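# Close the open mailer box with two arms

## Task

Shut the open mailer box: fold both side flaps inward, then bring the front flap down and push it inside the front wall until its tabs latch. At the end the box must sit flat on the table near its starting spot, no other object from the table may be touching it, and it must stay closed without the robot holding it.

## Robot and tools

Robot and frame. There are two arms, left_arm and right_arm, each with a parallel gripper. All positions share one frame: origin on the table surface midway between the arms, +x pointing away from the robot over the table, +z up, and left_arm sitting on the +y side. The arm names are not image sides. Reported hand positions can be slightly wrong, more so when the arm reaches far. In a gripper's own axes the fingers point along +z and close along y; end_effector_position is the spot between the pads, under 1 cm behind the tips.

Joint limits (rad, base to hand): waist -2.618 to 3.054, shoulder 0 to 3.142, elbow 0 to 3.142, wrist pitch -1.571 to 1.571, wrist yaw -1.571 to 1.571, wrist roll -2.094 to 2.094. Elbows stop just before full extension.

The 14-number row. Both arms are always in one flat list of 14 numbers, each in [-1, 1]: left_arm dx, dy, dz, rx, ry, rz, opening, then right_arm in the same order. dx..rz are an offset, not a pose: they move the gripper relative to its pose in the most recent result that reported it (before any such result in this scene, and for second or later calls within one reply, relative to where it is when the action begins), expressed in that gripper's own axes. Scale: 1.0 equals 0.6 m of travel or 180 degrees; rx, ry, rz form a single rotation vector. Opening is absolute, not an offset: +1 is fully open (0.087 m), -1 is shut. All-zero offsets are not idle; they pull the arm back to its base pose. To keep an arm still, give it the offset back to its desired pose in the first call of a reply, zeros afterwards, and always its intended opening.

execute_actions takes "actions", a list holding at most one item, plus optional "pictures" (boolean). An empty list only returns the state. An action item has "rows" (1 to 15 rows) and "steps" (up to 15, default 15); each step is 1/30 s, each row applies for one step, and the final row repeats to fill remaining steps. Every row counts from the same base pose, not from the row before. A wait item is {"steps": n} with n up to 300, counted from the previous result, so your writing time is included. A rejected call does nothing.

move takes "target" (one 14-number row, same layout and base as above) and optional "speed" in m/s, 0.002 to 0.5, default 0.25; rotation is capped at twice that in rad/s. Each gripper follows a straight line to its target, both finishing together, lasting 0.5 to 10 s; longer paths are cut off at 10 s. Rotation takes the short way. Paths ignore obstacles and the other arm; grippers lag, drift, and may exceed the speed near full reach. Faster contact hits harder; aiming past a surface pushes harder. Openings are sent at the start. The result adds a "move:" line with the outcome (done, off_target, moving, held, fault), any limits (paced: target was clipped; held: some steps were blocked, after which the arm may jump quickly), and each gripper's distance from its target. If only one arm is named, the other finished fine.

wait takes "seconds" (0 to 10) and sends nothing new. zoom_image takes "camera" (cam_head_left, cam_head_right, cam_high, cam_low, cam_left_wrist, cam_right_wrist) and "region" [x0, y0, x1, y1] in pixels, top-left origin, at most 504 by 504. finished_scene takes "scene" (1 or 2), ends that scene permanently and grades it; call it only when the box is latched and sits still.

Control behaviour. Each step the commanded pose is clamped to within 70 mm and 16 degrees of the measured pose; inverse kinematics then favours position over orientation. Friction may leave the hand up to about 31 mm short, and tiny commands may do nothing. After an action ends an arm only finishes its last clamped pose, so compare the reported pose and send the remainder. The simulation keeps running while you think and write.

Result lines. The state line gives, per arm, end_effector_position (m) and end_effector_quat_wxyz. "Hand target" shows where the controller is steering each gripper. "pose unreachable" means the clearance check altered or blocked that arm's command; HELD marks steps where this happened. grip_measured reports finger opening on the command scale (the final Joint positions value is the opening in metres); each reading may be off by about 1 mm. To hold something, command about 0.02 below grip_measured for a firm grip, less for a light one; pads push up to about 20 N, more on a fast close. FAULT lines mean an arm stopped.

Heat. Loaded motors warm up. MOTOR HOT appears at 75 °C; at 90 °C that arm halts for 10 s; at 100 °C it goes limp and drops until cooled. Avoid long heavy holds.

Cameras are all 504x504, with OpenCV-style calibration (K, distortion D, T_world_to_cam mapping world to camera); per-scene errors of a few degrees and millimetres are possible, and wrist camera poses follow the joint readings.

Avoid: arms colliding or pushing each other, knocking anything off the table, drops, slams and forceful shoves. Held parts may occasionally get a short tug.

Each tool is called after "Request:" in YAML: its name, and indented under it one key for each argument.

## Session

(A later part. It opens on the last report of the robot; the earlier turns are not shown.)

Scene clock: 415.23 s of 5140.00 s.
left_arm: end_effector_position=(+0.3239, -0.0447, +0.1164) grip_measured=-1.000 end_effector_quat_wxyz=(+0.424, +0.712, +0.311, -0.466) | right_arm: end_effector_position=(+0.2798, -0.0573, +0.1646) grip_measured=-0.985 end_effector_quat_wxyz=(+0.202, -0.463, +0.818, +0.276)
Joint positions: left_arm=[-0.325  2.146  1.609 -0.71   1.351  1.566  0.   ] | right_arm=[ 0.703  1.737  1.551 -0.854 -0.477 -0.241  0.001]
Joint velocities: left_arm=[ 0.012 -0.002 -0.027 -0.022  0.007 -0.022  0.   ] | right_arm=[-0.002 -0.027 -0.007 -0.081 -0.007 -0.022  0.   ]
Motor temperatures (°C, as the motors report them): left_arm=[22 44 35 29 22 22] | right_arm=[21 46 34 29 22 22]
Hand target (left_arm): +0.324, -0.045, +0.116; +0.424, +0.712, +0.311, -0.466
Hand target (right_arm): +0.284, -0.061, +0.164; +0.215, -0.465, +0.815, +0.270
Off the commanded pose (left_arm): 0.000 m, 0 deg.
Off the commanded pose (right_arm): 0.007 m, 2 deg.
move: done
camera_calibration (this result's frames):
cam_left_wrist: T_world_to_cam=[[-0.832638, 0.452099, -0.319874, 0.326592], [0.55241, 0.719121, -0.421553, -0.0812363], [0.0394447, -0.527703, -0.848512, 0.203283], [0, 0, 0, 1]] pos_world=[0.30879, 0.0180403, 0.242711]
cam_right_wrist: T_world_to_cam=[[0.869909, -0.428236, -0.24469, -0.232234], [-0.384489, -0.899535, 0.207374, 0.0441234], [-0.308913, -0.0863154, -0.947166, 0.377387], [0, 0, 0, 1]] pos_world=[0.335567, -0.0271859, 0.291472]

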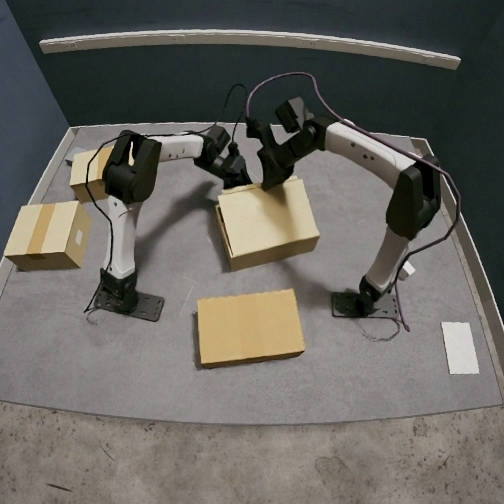

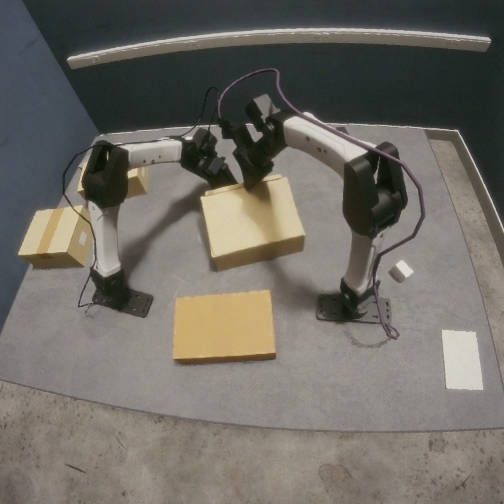

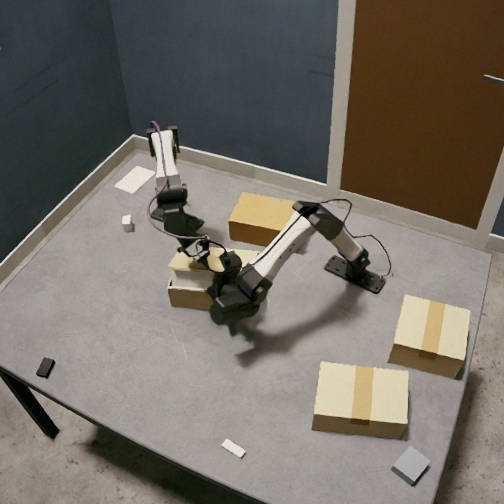

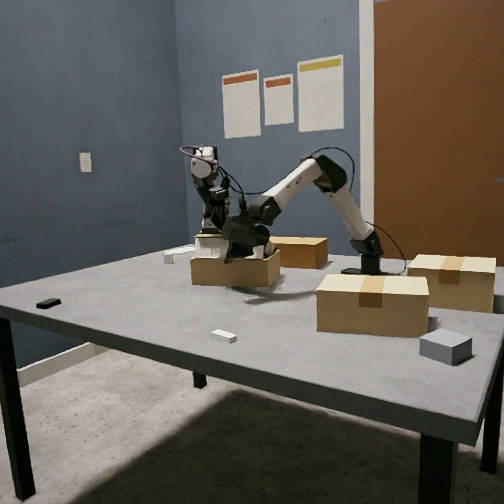

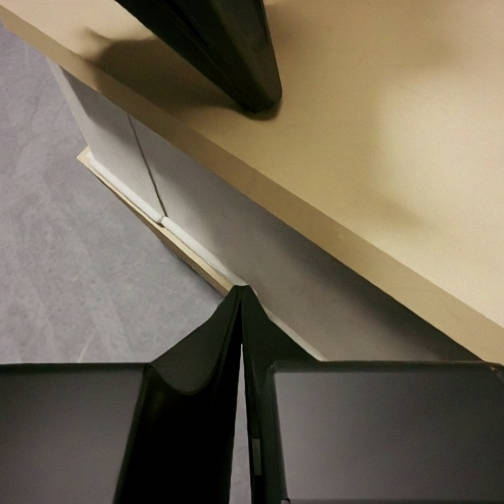

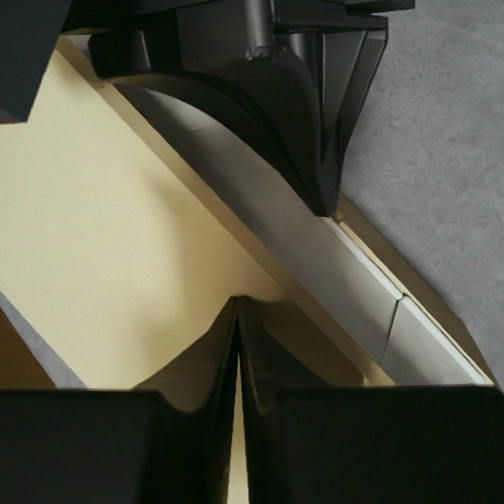

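Request:
move:
  target: [-0.015,-0.03,0.05,0,0,0,-1,-0.008,-0.015,0.002,0,0,0,-1]
  speed: 0.04

Scene clock: 418.30 s of 5140.00 s.
left_arm: end_effector_position=(+0.3018, -0.0612, +0.1159) grip_measured=-1.000 end_effector_quat_wxyz=(+0.427, +0.711, +0.313, -0.462) | right_arm: end_effector_position=(+0.2798, -0.0601, +0.1621) grip_measured=-0.985 end_effector_quat_wxyz=(+0.191, -0.461, +0.821, +0.277)
Joint positions: left_arm=[-0.386  2.047  1.417 -0.351  1.318  1.297  0.   ] | right_arm=[ 0.693  1.751  1.562 -0.877 -0.487 -0.247  0.001]
Joint velocities: left_arm=[-0.007 -0.037 -0.022 -0.037 -0.022 -0.022  0.   ] | right_arm=[-0.002 -0.007 -0.007  0.022  0.007 -0.037 -0.   ]
Motor temperatures (°C, as the motors report them): left_arm=[22 45 35 29 22 22] | right_arm=[21 45 34 29 22 22]
Hand target (left_arm): +0.293, -0.064, +0.113; +0.422, +0.712, +0.310, -0.467
Hand target (right_arm): +0.290, -0.057, +0.164; +0.202, -0.463, +0.818, +0.276
Off the commanded pose (left_arm): 0.009 m, 1 deg.
Off the commanded pose (right_arm): 0.011 m, 1 deg.
move: off_target (right_arm)
camera_calibration (this result's frames):
cam_left_wrist: T_world_to_cam=[[-0.835308, 0.443649, -0.324711, 0.316318], [0.547587, 0.724094, -0.419329, -0.0558588], [0.0490861, -0.528076, -0.847777, 0.192082], [0, 0, 0, 1]] pos_world=[0.285382, 0.00154661, 0.242131]
cam_right_wrist: T_world_to_cam=[[0.864609, -0.430264, -0.259471, -0.230332], [-0.379758, -0.897745, 0.223243, 0.0383558], [-0.328992, -0.0944816, -0.939594, 0.378761], [0, 0, 0, 1]] pos_world=[0.338322, -0.0288837, 0.287554]

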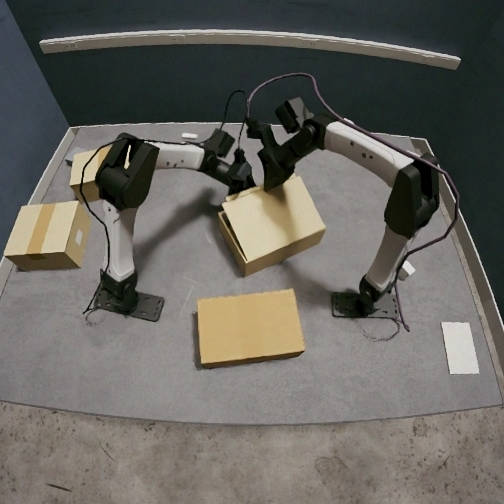

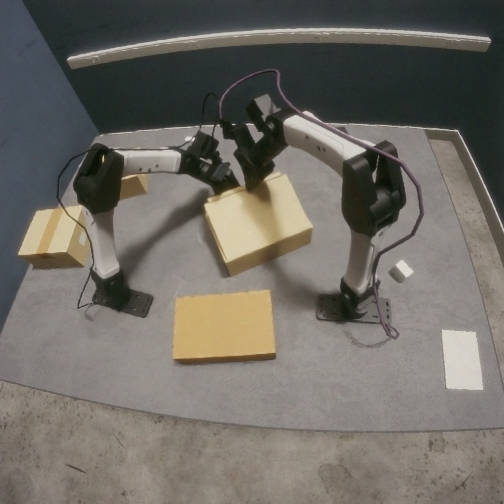

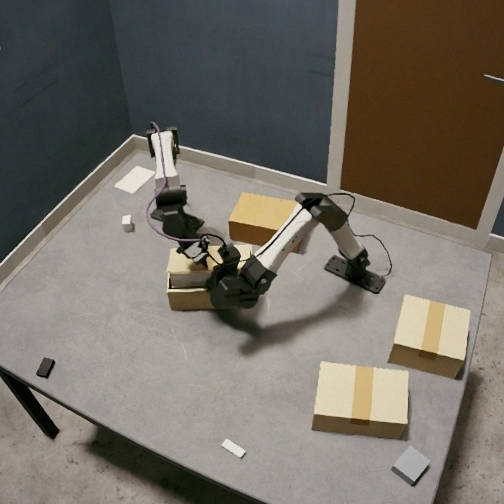

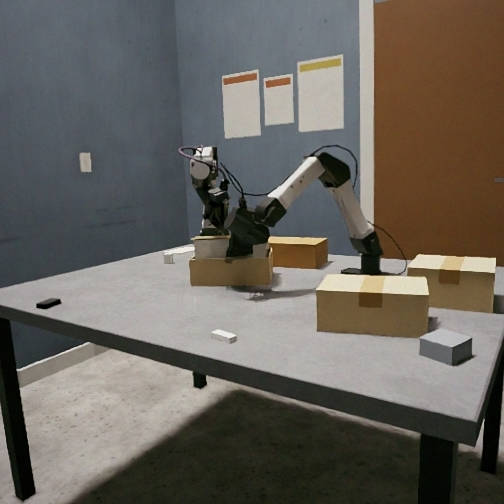

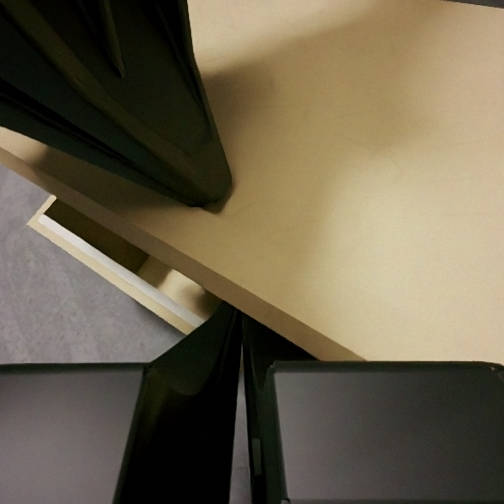

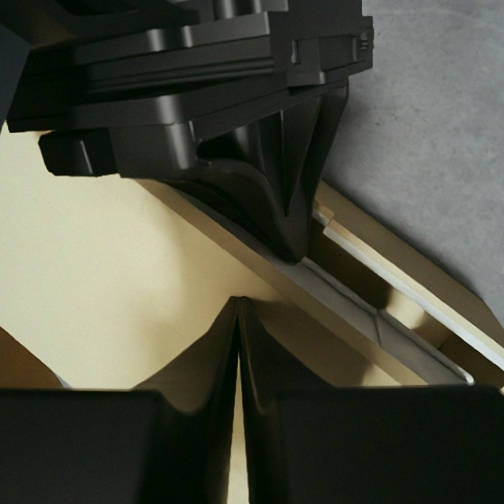

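Request:
move:
  target: [0,0,0,0,0,0,-1,0.015,-0.03,0.055,0,0,0,-1]
  speed: 0.04

Scene clock: 422.33 s of 5140.00 s.
left_arm: end_effector_position=(+0.3064, -0.0596, +0.1137) grip_measured=-1.000 end_effector_quat_wxyz=(+0.428, +0.714, +0.320, -0.453) | right_arm: end_effector_position=(+0.2808, -0.0565, +0.1398) grip_measured=-0.985 end_effector_quat_wxyz=(+0.180, -0.461, +0.822, +0.282)
Joint positions: left_arm=[-0.381  2.046  1.417 -0.344  1.297  1.292  0.   ] | right_arm=[ 0.693  1.781  1.513 -0.817 -0.502 -0.247  0.001]
Joint velocities: left_arm=[-0.022  0.002 -0.002  0.007 -0.037  0.022  0.   ] | right_arm=[-0.007 -0.017 -0.002 -0.022 -0.022  0.051  0.   ]
Motor temperatures (°C, as the motors report them): left_arm=[22 45 35 29 22 22] | right_arm=[21 45 34 29 22 22]
Hand target (left_arm): +0.302, -0.061, +0.116; +0.427, +0.711, +0.313, -0.462
Hand target (right_arm): +0.292, -0.054, +0.127; +0.191, -0.461, +0.821, +0.277
Off the commanded pose (left_arm): 0.005 m, 1 deg.
Off the commanded pose (right_arm): 0.018 m, 1 deg.
move: off_target (right_arm)
camera_calibration (this result's frames):
cam_left_wrist: T_world_to_cam=[[-0.839575, 0.43352, -0.327375, 0.319821], [0.53915, 0.738795, -0.40435, -0.0587412], [0.0665693, -0.515986, -0.854006, 0.186871], [0, 0, 0, 1]] pos_world=[0.287744, 0.00117191, 0.240539]
cam_right_wrist: T_world_to_cam=[[0.861268, -0.424451, -0.27939, -0.231328], [-0.367629, -0.900036, 0.234061, 0.0419769], [-0.350809, -0.0988777, -0.931212, 0.363137], [0, 0, 0, 1]] pos_world=[0.342059, -0.0245007, 0.263702]

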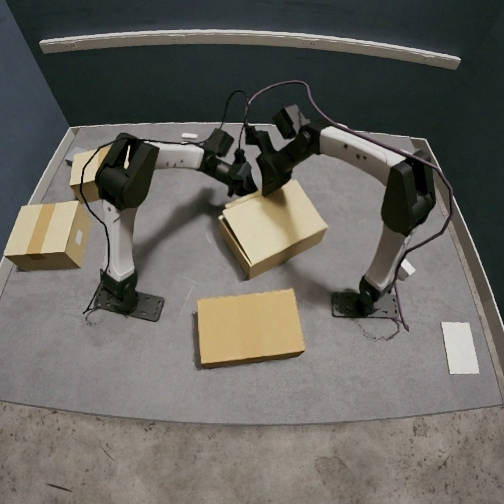

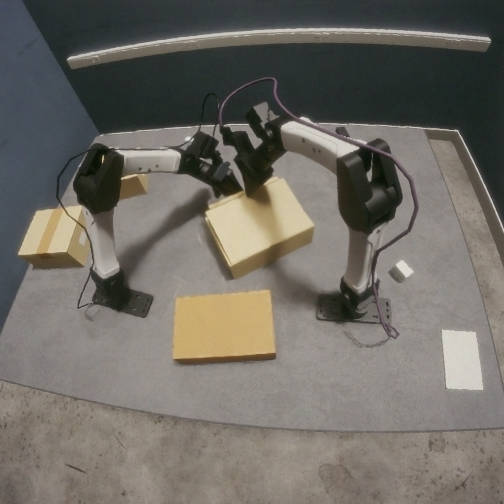

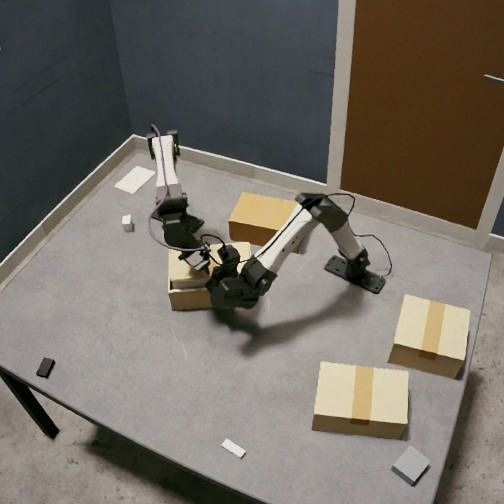

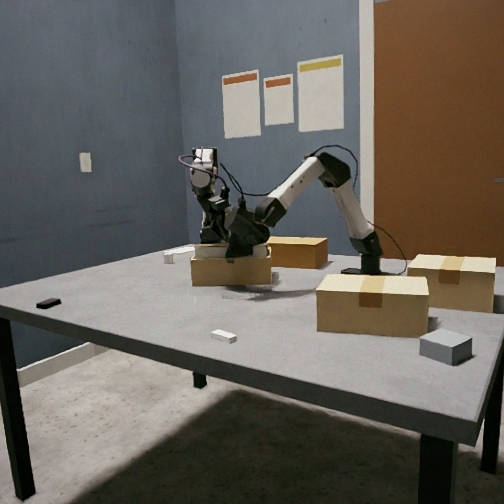

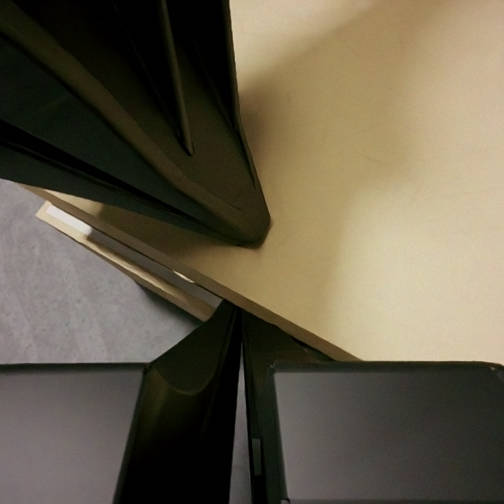

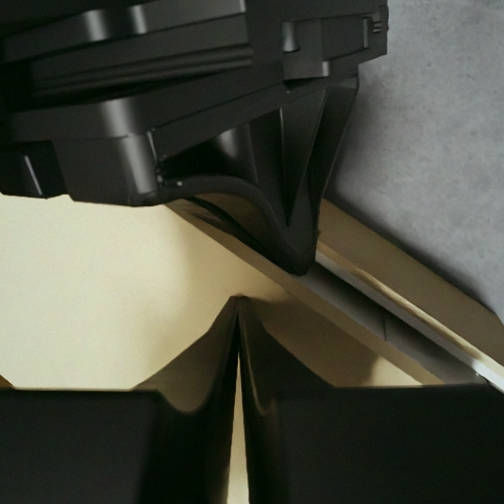

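In. Withdraw left, press right fully down.

Request:
move:
  target: [0,0.05,-0.1,0,0,0,-1,0.025,-0.015,0.035,0,0,0,-1]
  speed: 0.05

Request:
move:
  target: [0,0,0,0,0,0,-1,0.05,-0.03,0.065,0,0,0,-1]
  speed: 0.04

Scene clock: 426.73 s of 5140.00 s.
left_arm: end_effector_position=(+0.3524, -0.0206, +0.1419) grip_measured=-1.000 end_effector_quat_wxyz=(+0.435, +0.717, +0.314, -0.445) | right_arm: end_effector_position=(+0.2819, -0.0552, +0.1221) grip_measured=-0.985 end_effector_quat_wxyz=(+0.186, -0.462, +0.819, +0.284)
Joint positions: left_arm=[-0.251  2.199  1.821 -1.042  1.341  1.776  0.   ] | right_arm=[ 0.693  1.781  1.438 -0.729 -0.504 -0.247  0.001]
Joint velocities: left_arm=[ 0.012 -0.002  0.002 -0.154 -0.037  0.007  0.   ] | right_arm=[ 0.007 -0.007 -0.007 -0.037 -0.051  0.007 -0.   ]
Motor temperatures (°C, as the motors report them): left_arm=[22 45 35 29 22 22] | right_arm=[21 44 34 29 22 22]
Hand target (left_arm): +0.354, -0.018, +0.136; +0.429, +0.713, +0.322, -0.450
Hand target (right_arm): +0.281, -0.057, +0.113; +0.180, -0.461, +0.822, +0.283
Off the commanded pose (left_arm): 0.006 m, 1 deg.
Off the commanded pose (right_arm): 0.010 m, 1 deg.
move: done
camera_calibration (this result's frames):
cam_left_wrist: T_world_to_cam=[[-0.833458, 0.427993, -0.349529, 0.351618], [0.545575, 0.737776, -0.397536, -0.104213], [0.0877314, -0.522023, -0.848407, 0.219671], [0, 0, 0, 1]] pos_world=[0.330643, 0.0410688, 0.267843]
cam_right_wrist: T_world_to_cam=[[0.864339, -0.420837, -0.275346, -0.237834], [-0.368803, -0.902638, 0.221875, 0.0493698], [-0.341911, -0.0902263, -0.935391, 0.345681], [0, 0, 0, 1]] pos_world=[0.341969, -0.0243368, 0.246906]

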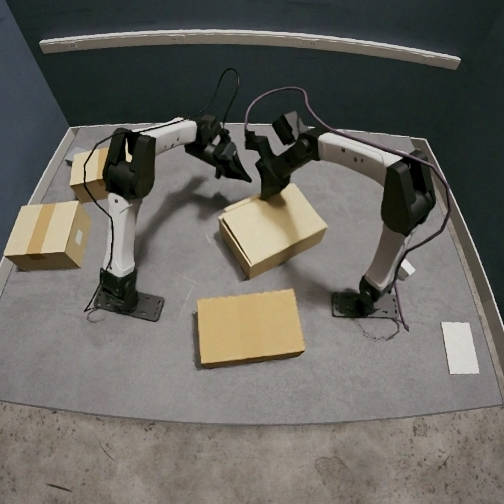

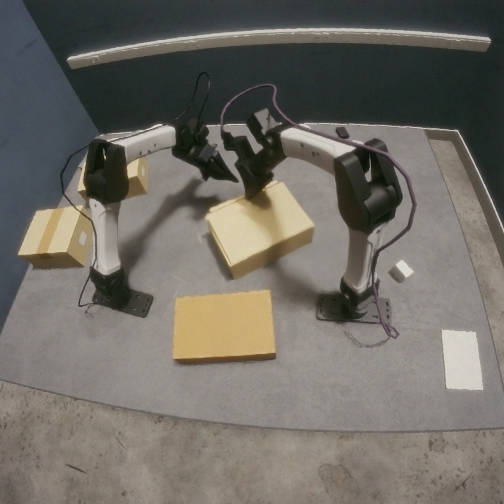

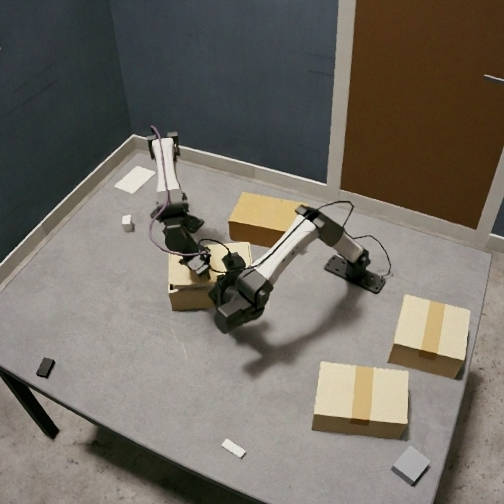

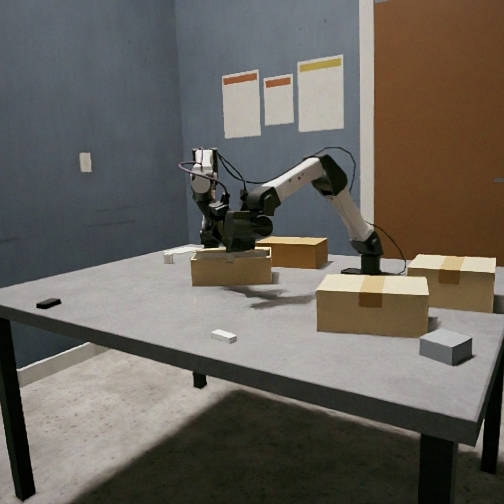

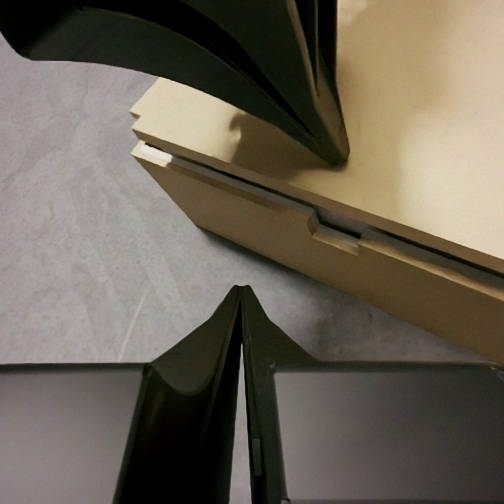

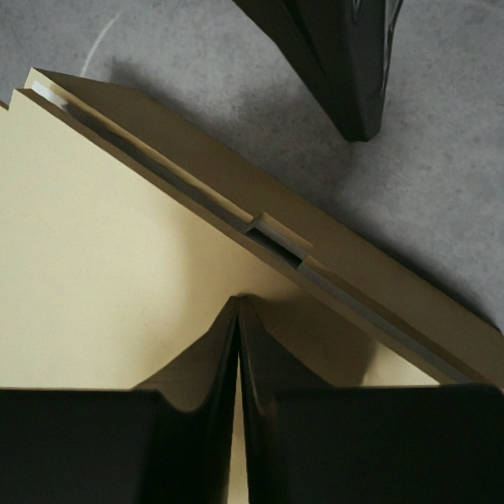

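Scene clock: 428.33 s of 5140.00 s.
left_arm: end_effector_position=(+0.3525, -0.0206, +0.1420) grip_measured=-1.000 end_effector_quat_wxyz=(+0.435, +0.717, +0.314, -0.445) | right_arm: end_effector_position=(+0.2861, -0.0444, +0.1026) grip_measured=-0.985 end_effector_quat_wxyz=(+0.215, -0.468, +0.800, +0.308)
Joint positions: left_arm=[-0.251  2.199  1.821 -1.042  1.341  1.777  0.   ] | right_arm=[ 0.691  1.781  1.323 -0.541 -0.549 -0.247  0.001]
Joint velocities: left_arm=[-0.012 -0.007 -0.002  0.022 -0.037  0.007  0.   ] | right_arm=[ 0.002 -0.002 -0.002 -0.037 -0.022 -0.051  0.   ]
Motor temperatures (°C, as the motors report them): left_arm=[22 45 35 29 22 22] | right_arm=[21 44 34 29 22 22]
Hand target (left_arm): +0.353, -0.021, +0.142; +0.435, +0.717, +0.314, -0.445
Hand target (right_arm): +0.283, -0.058, +0.072; +0.185, -0.463, +0.819, +0.285
Off the commanded pose (left_arm): 0.000 m, 0 deg.
Off the commanded pose (right_arm): 0.035 m, 5 deg.
move: off_target (right_arm)
camera_calibration (this result's frames):
cam_left_wrist: T_world_to_cam=[[-0.833178, 0.427962, -0.350232, 0.351739], [0.545913, 0.737612, -0.397374, -0.10433], [0.0882747, -0.52228, -0.848193, 0.219514], [0, 0, 0, 1]] pos_world=[0.330639, 0.0410723, 0.267922]
cam_right_wrist: T_world_to_cam=[[0.882268, -0.38237, -0.274583, -0.245778], [-0.356497, -0.923635, 0.14074, 0.0687995], [-0.307429, -0.0262827, -0.951208, 0.324376], [0, 0, 0, 1]] pos_world=[0.341092, -0.021907, 0.23138]

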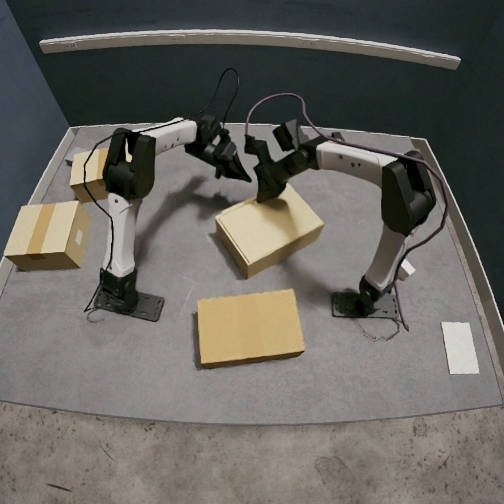

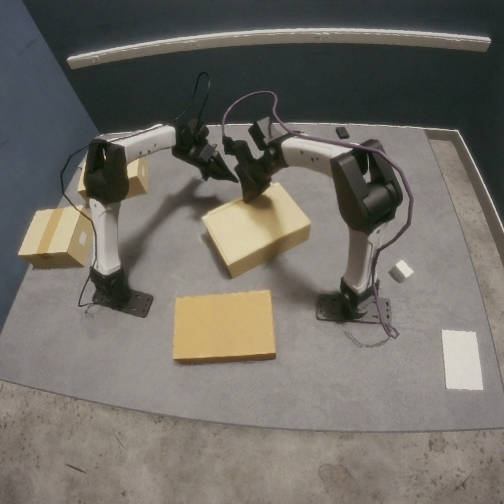

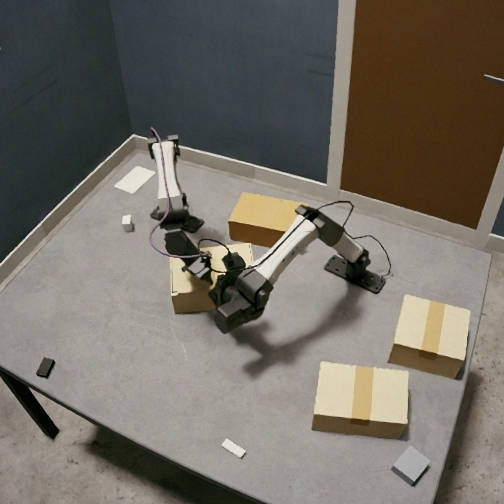

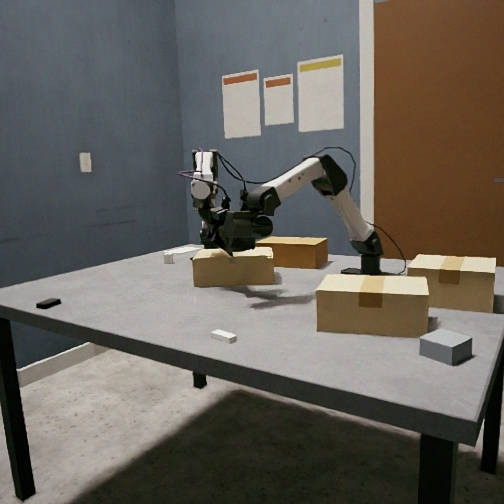

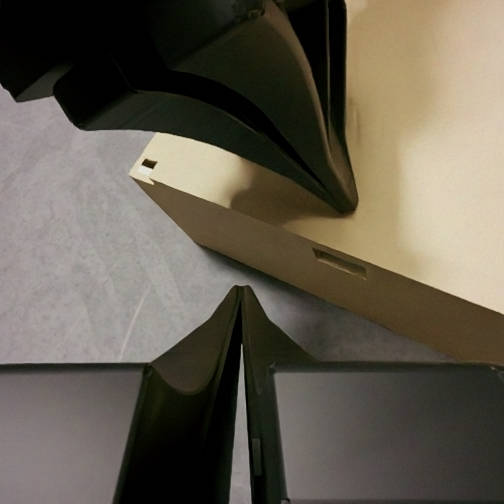

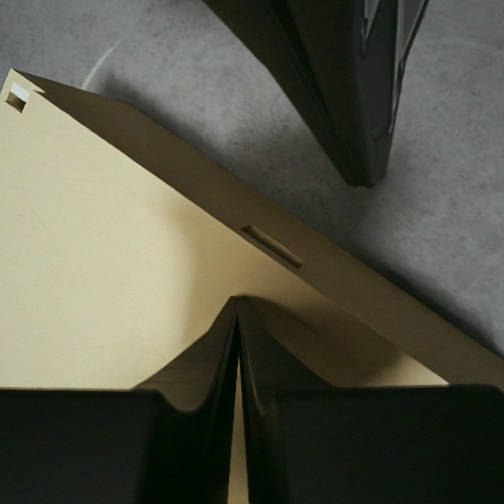

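Request:
move:
  target: [-0.137,-0.048,-0.263,0,0,0,-1,0.016,-0.007,0.018,0,0,0,-1]
  speed: 0.15

Request:
move:
  target: [0,0,0,0,0,0,-1,-0.047,-0.009,0.072,0,0,0,-1]
  speed: 0.05

Request:
move:
  target: [0,0,0,0,0,0,-1,-0.075,-0.175,0.029,0,0,0,-1]
  speed: 0.05

Scene clock: 438.93 s of 5140.00 s.
left_arm: end_effector_position=(+0.3585, +0.1243, +0.2529) grip_measured=-1.000 end_effector_quat_wxyz=(+0.505, +0.698, +0.380, -0.336) | right_arm: end_effector_position=(+0.2886, -0.0392, +0.1037) grip_measured=-0.985 end_effector_quat_wxyz=(+0.227, -0.471, +0.791, +0.318)
Joint positions: left_arm=[ 0.09   1.912  1.857 -1.557  1.303  2.098  0.   ] | right_arm=[ 0.691  1.78   1.309 -0.495 -0.566 -0.247  0.001]
Joint velocities: left_arm=[-0.017  0.012 -0.002  0.007  0.022  0.007  0.   ] | right_arm=[ 0.002 -0.002 -0.012 -0.022  0.051  0.007  0.   ]
Motor temperatures (°C, as the motors report them): left_arm=[22 46 36 28 22 22] | right_arm=[21 42 34 29 22 22]
Hand target (left_arm): +0.354, +0.127, +0.245; +0.492, +0.694, +0.394, -0.347
Hand target (right_arm): +0.286, -0.045, +0.088; +0.214, -0.468, +0.800, +0.309
Off the commanded pose (left_arm): 0.013 m, 17 deg; orientation clipped at the last step of the last action.
Off the commanded pose (right_arm): 0.017 m, 2 deg.
joint sent to its limit (left arm) — the command would take joint 4 (wrist pitch) past its lower limit, so that joint was sent only as far as its limit.
After step 90, 5.97 s passed at rest.
move: off_target (left_arm, right_arm); limits=paced
camera_calibration (this result's frames):
cam_left_wrist: T_world_to_cam=[[-0.866083, 0.207145, -0.454963, 0.399241], [0.379864, 0.864335, -0.329589, -0.143817], [0.324968, -0.458275, -0.827272, 0.29056], [0, 0, 0, 1]] pos_world=[0.305984, 0.174762, 0.374611]
cam_right_wrist: T_world_to_cam=[[0.890572, -0.365235, -0.271081, -0.247738], [-0.34958, -0.930915, 0.105786, 0.0757264], [-0.29099, 0.000553797, -0.956726, 0.323199], [0, 0, 0, 1]] pos_world=[0.341149, -0.0201668, 0.234045]

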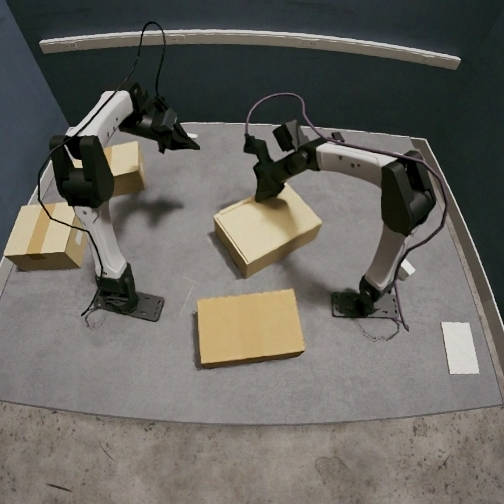

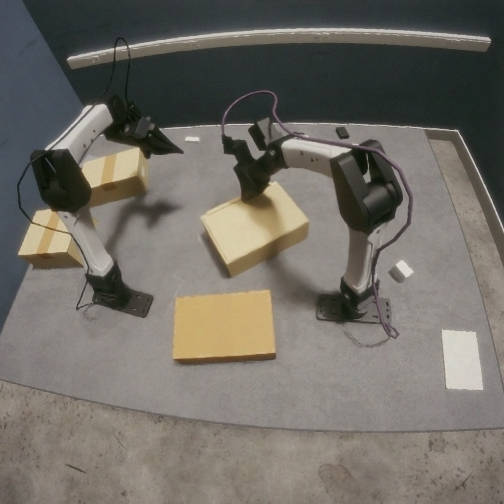

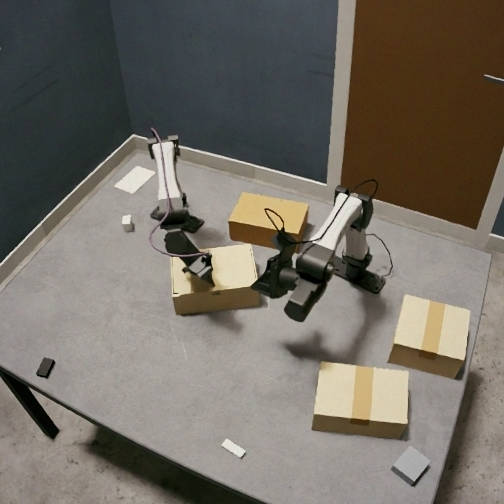

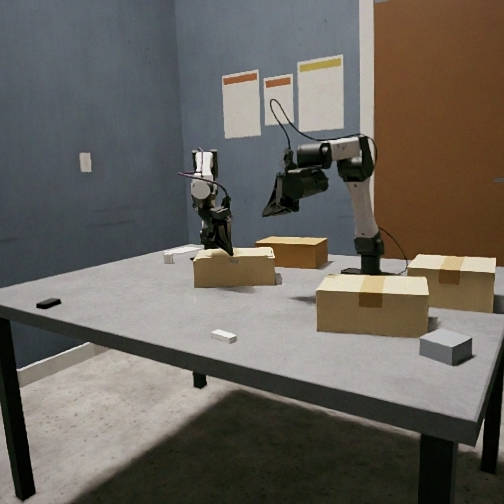

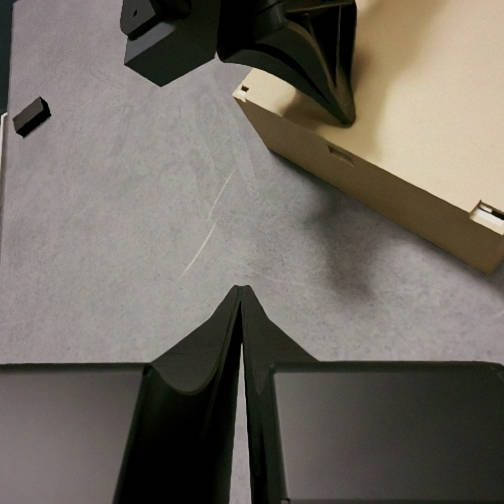

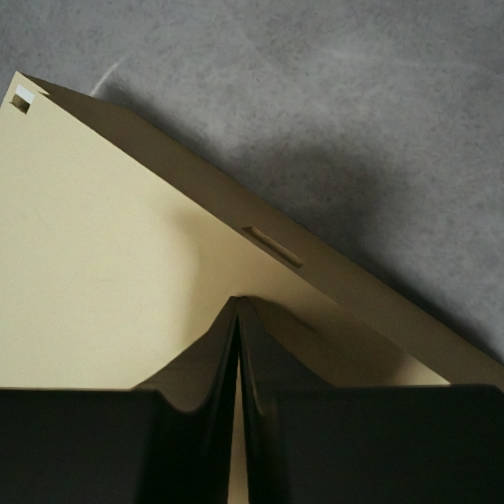

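Scene clock: 440.27 s of 5140.00 s.
left_arm: end_effector_position=(+0.3585, +0.1243, +0.2529) grip_measured=-1.000 end_effector_quat_wxyz=(+0.505, +0.698, +0.380, -0.336) | right_arm: end_effector_position=(+0.3053, +0.0035, +0.1045) grip_measured=-0.985 end_effector_quat_wxyz=(+0.233, -0.473, +0.782, +0.331)
Joint positions: left_arm=[ 0.09   1.912  1.857 -1.557  1.303  2.098  0.   ] | right_arm=[ 0.741  1.913  1.463 -0.469 -0.563 -0.198  0.001]
Joint velocities: left_arm=[-0.002 -0.017  0.012  0.051 -0.095 -0.051  0.   ] | right_arm=[-0.012  0.002 -0.007 -0.037 -0.022 -0.007 -0.   ]
Motor temperatures (°C, as the motors report them): left_arm=[22 46 36 28 22 22] | right_arm=[21 42 34 29 22 22]
Hand target (left_arm): +0.358, +0.124, +0.253; +0.505, +0.698, +0.380, -0.336
Hand target (right_arm): +0.309, +0.006, +0.091; +0.227, -0.471, +0.791, +0.318
Off the commanded pose (left_arm): 0.000 m, 0 deg.
Off the commanded pose (right_arm): 0.015 m, 2 deg.
move: off_target (right_arm)
camera_calibration (this result's frames):
cam_left_wrist: T_world_to_cam=[[-0.866083, 0.207145, -0.454963, 0.399241], [0.379864, 0.864335, -0.329589, -0.143817], [0.324968, -0.458275, -0.827272, 0.29056], [0, 0, 0, 1]] pos_world=[0.305984, 0.174762, 0.374611]
cam_right_wrist: T_world_to_cam=[[0.896439, -0.344208, -0.27914, -0.247911], [-0.33663, -0.938544, 0.0762556, 0.120341], [-0.288233, 0.0256083, -0.957218, 0.327945], [0, 0, 0, 1]] pos_world=[0.357272, 0.0192138, 0.235536]

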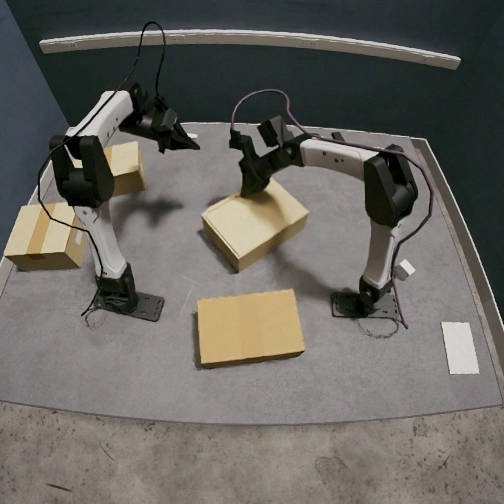

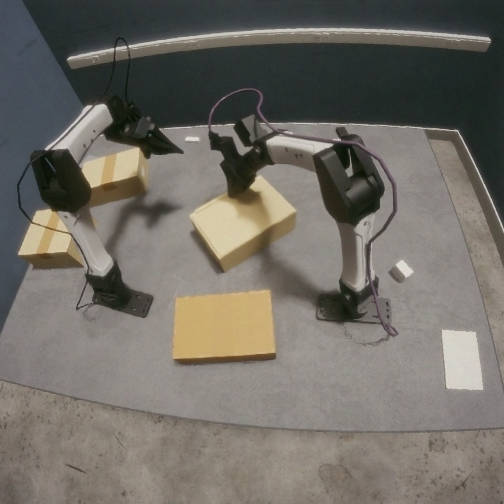

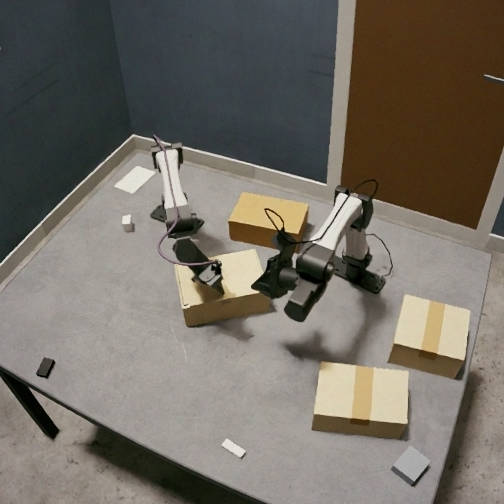

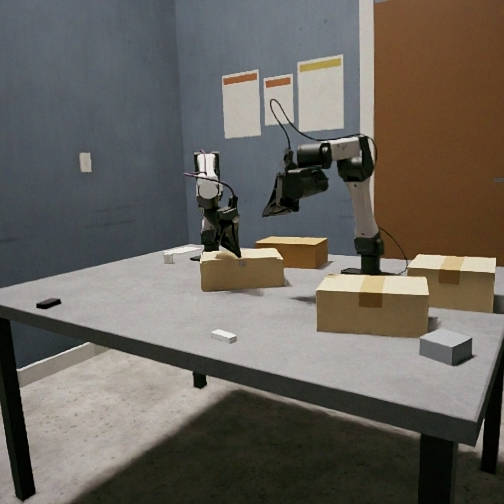

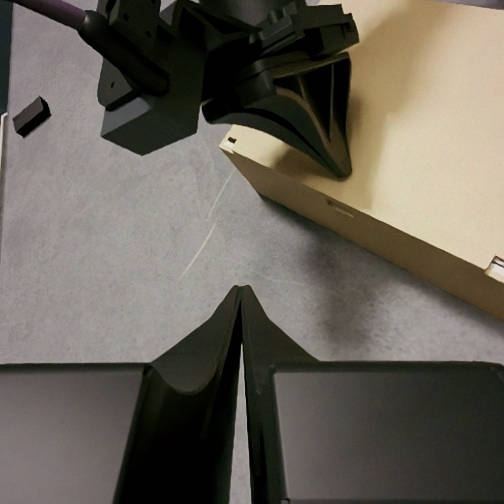

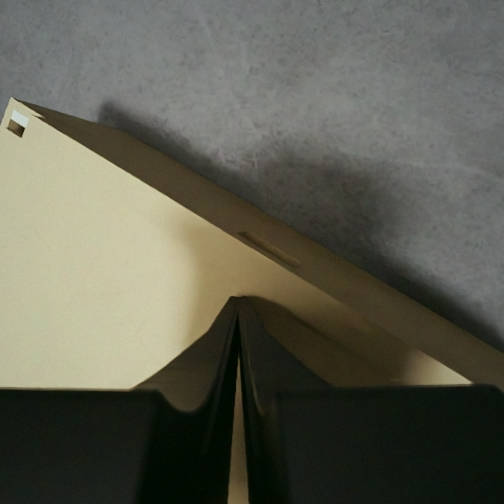

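Scene clock: 442.83 s of 5140.00 s.
left_arm: end_effector_position=(+0.3585, +0.1243, +0.2529) grip_measured=-1.000 end_effector_quat_wxyz=(+0.505, +0.698, +0.380, -0.336) | right_arm: end_effector_position=(+0.4166, +0.0152, +0.1075) grip_measured=-0.985 end_effector_quat_wxyz=(+0.248, -0.475, +0.771, +0.344)
Joint positions: left_arm=[ 0.09   1.912  1.857 -1.557  1.303  2.098  0.   ] | right_arm=[ 0.607  2.309  2.073 -0.717 -0.666 -0.322  0.001]
Joint velocities: left_arm=[ 0.022 -0.002  0.007 -0.007 -0.007  0.081  0.   ] | right_arm=[ 0.007  0.002  0.012 -0.11  -0.022 -0.081 -0.   ]
Motor temperatures (°C, as the motors report them): left_arm=[22 46 36 28 22 22] | right_arm=[21 42 34 29 22 22]
Hand target (left_arm): +0.358, +0.124, +0.253; +0.505, +0.698, +0.380, -0.336
Hand target (right_arm): +0.420, +0.007, +0.094; +0.234, -0.473, +0.782, +0.332
Off the commanded pose (left_arm): 0.000 m, 0 deg.
Off the commanded pose (right_arm): 0.017 m, 3 deg.
move: off_target (right_arm)
camera_calibration (this result's frames):
cam_left_wrist: T_world_to_cam=[[-0.866083, 0.207145, -0.454963, 0.399241], [0.379864, 0.864335, -0.329589, -0.143817], [0.324968, -0.458275, -0.827272, 0.29056], [0, 0, 0, 1]] pos_world=[0.305984, 0.174762, 0.374611]
cam_right_wrist: T_world_to_cam=[[0.904254, -0.324895, -0.277069, -0.346584], [-0.32915, -0.943722, 0.0323929, 0.170257], [-0.272, 0.0619058, -0.960304, 0.355674], [0, 0, 0, 1]] pos_world=[0.466184, 0.026054, 0.240013]

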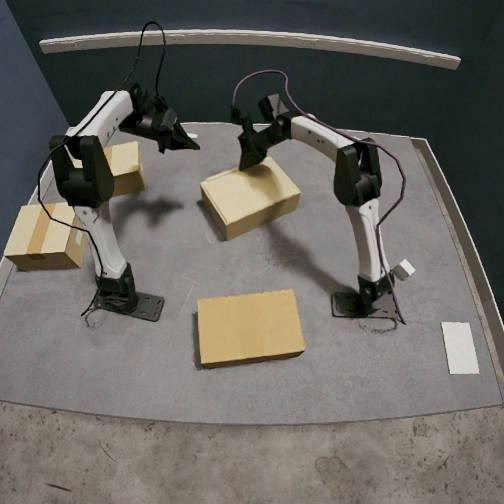

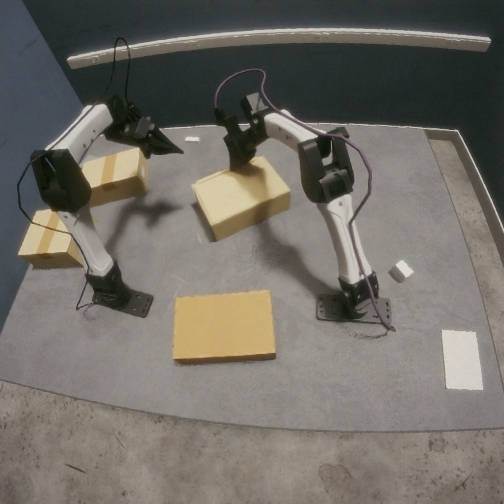

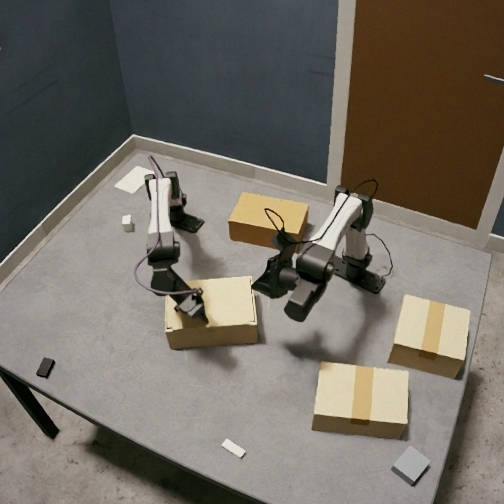

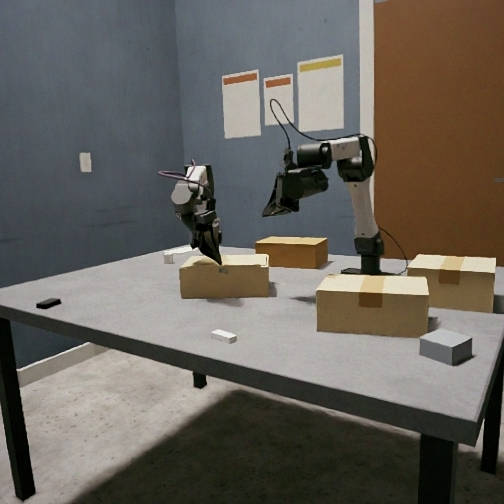

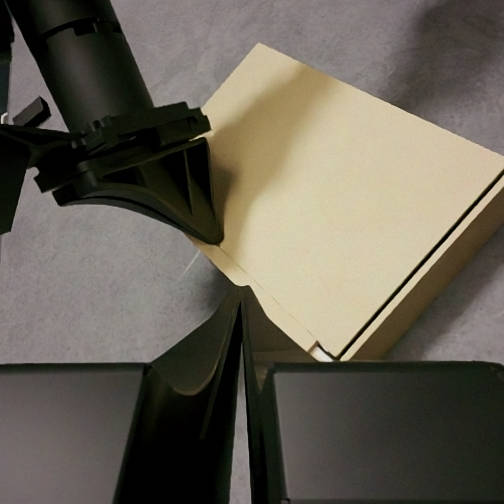

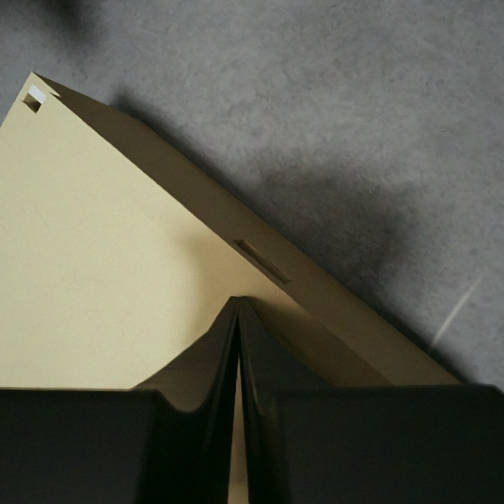

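Request:
execute_actions:
  actions: []

Scene clock: 447.87 s of 5140.00 s.
left_arm: end_effector_position=(+0.3585, +0.1243, +0.2529) grip_measured=-1.000 end_effector_quat_wxyz=(+0.505, +0.698, +0.380, -0.336) | right_arm: end_effector_position=(+0.4166, +0.0151, +0.1074) grip_measured=-0.985 end_effector_quat_wxyz=(+0.248, -0.476, +0.771, +0.343)
Joint positions: left_arm=[ 0.09   1.912  1.857 -1.557  1.303  2.098  0.   ] | right_arm=[ 0.607  2.309  2.074 -0.719 -0.666 -0.325  0.001]
Joint velocities: left_arm=[ 0.007 -0.002  0.022 -0.022 -0.022  0.007  0.   ] | right_arm=[-0.012  0.002  0.002  0.037  0.007  0.022 -0.   ]
Motor temperatures (°C, as the motors report them): left_arm=[22 45 36 28 22 22] | right_arm=[21 43 34 29 22 22]
Hand target (left_arm): +0.358, +0.124, +0.253; +0.505, +0.698, +0.380, -0.336
Hand target (right_arm): +0.420, +0.007, +0.094; +0.234, -0.473, +0.782, +0.332
Off the commanded pose (left_arm): 0.000 m, 0 deg.
Off the commanded pose (right_arm): 0.017 m, 3 deg.
Steps of this call (steps 1 to 90: nothing new was sent; then 2.03 s passed at rest). Readings (end_effector_position):
1: left_arm (+0.3585, +0.1243, +0.2529) | right_arm (+0.4166, +0.0151, +0.1076)
2: left_arm (+0.3585, +0.1243, +0.2529) | right_arm (+0.4165, +0.0151, +0.1073)
4: left_arm (+0.3585, +0.1243, +0.2529) | right_arm (+0.4166, +0.0152, +0.1075)
8: left_arm (+0.3585, +0.1243, +0.2529) | right_arm (+0.4165, +0.0151, +0.1074)
90: the state above
camera_calibration (this result's frames):
cam_left_wrist: T_world_to_cam=[[-0.866083, 0.207145, -0.454963, 0.399241], [0.379864, 0.864335, -0.329589, -0.143817], [0.324968, -0.458275, -0.827272, 0.29056], [0, 0, 0, 1]] pos_world=[0.305984, 0.174762, 0.374611]
cam_right_wrist: T_world_to_cam=[[0.905132, -0.323284, -0.276085, -0.347056], [-0.327355, -0.94434, 0.032562, 0.169399], [-0.271245, 0.0609051, -0.960581, 0.355308], [0, 0, 0, 1]] pos_world=[0.465961, 0.0261323, 0.23997]

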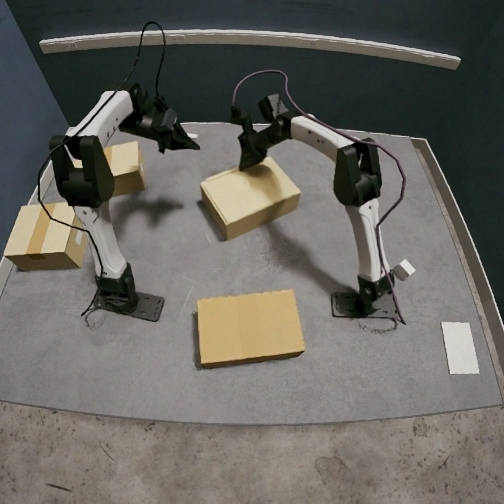

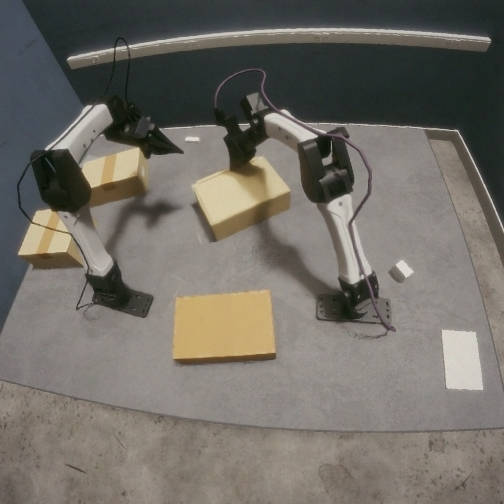

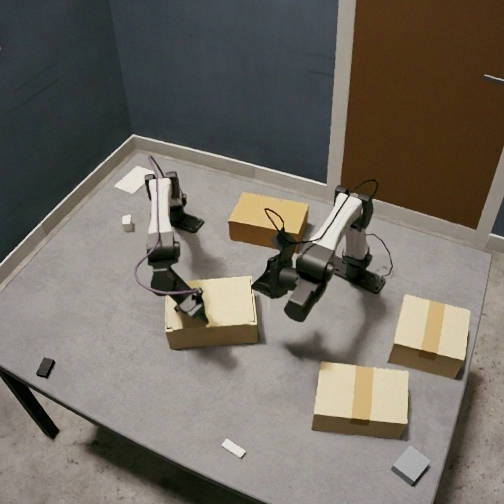

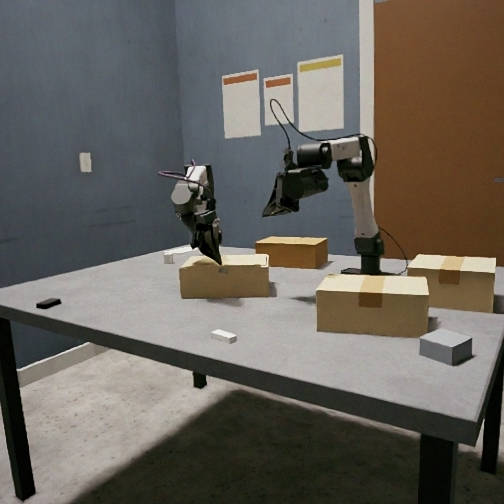

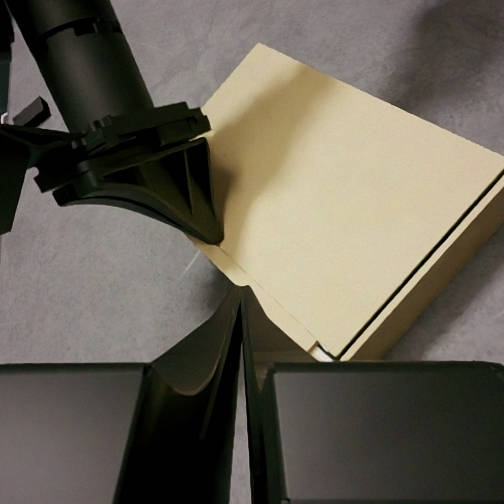

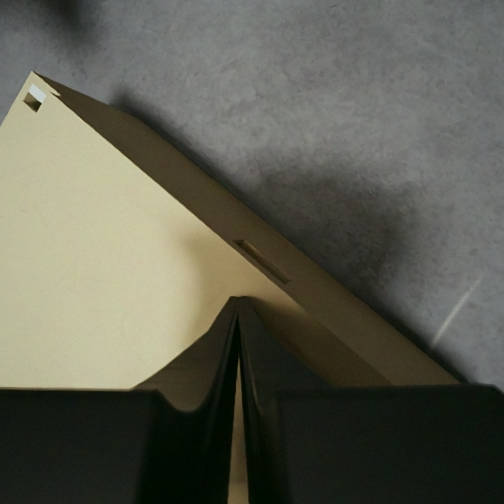

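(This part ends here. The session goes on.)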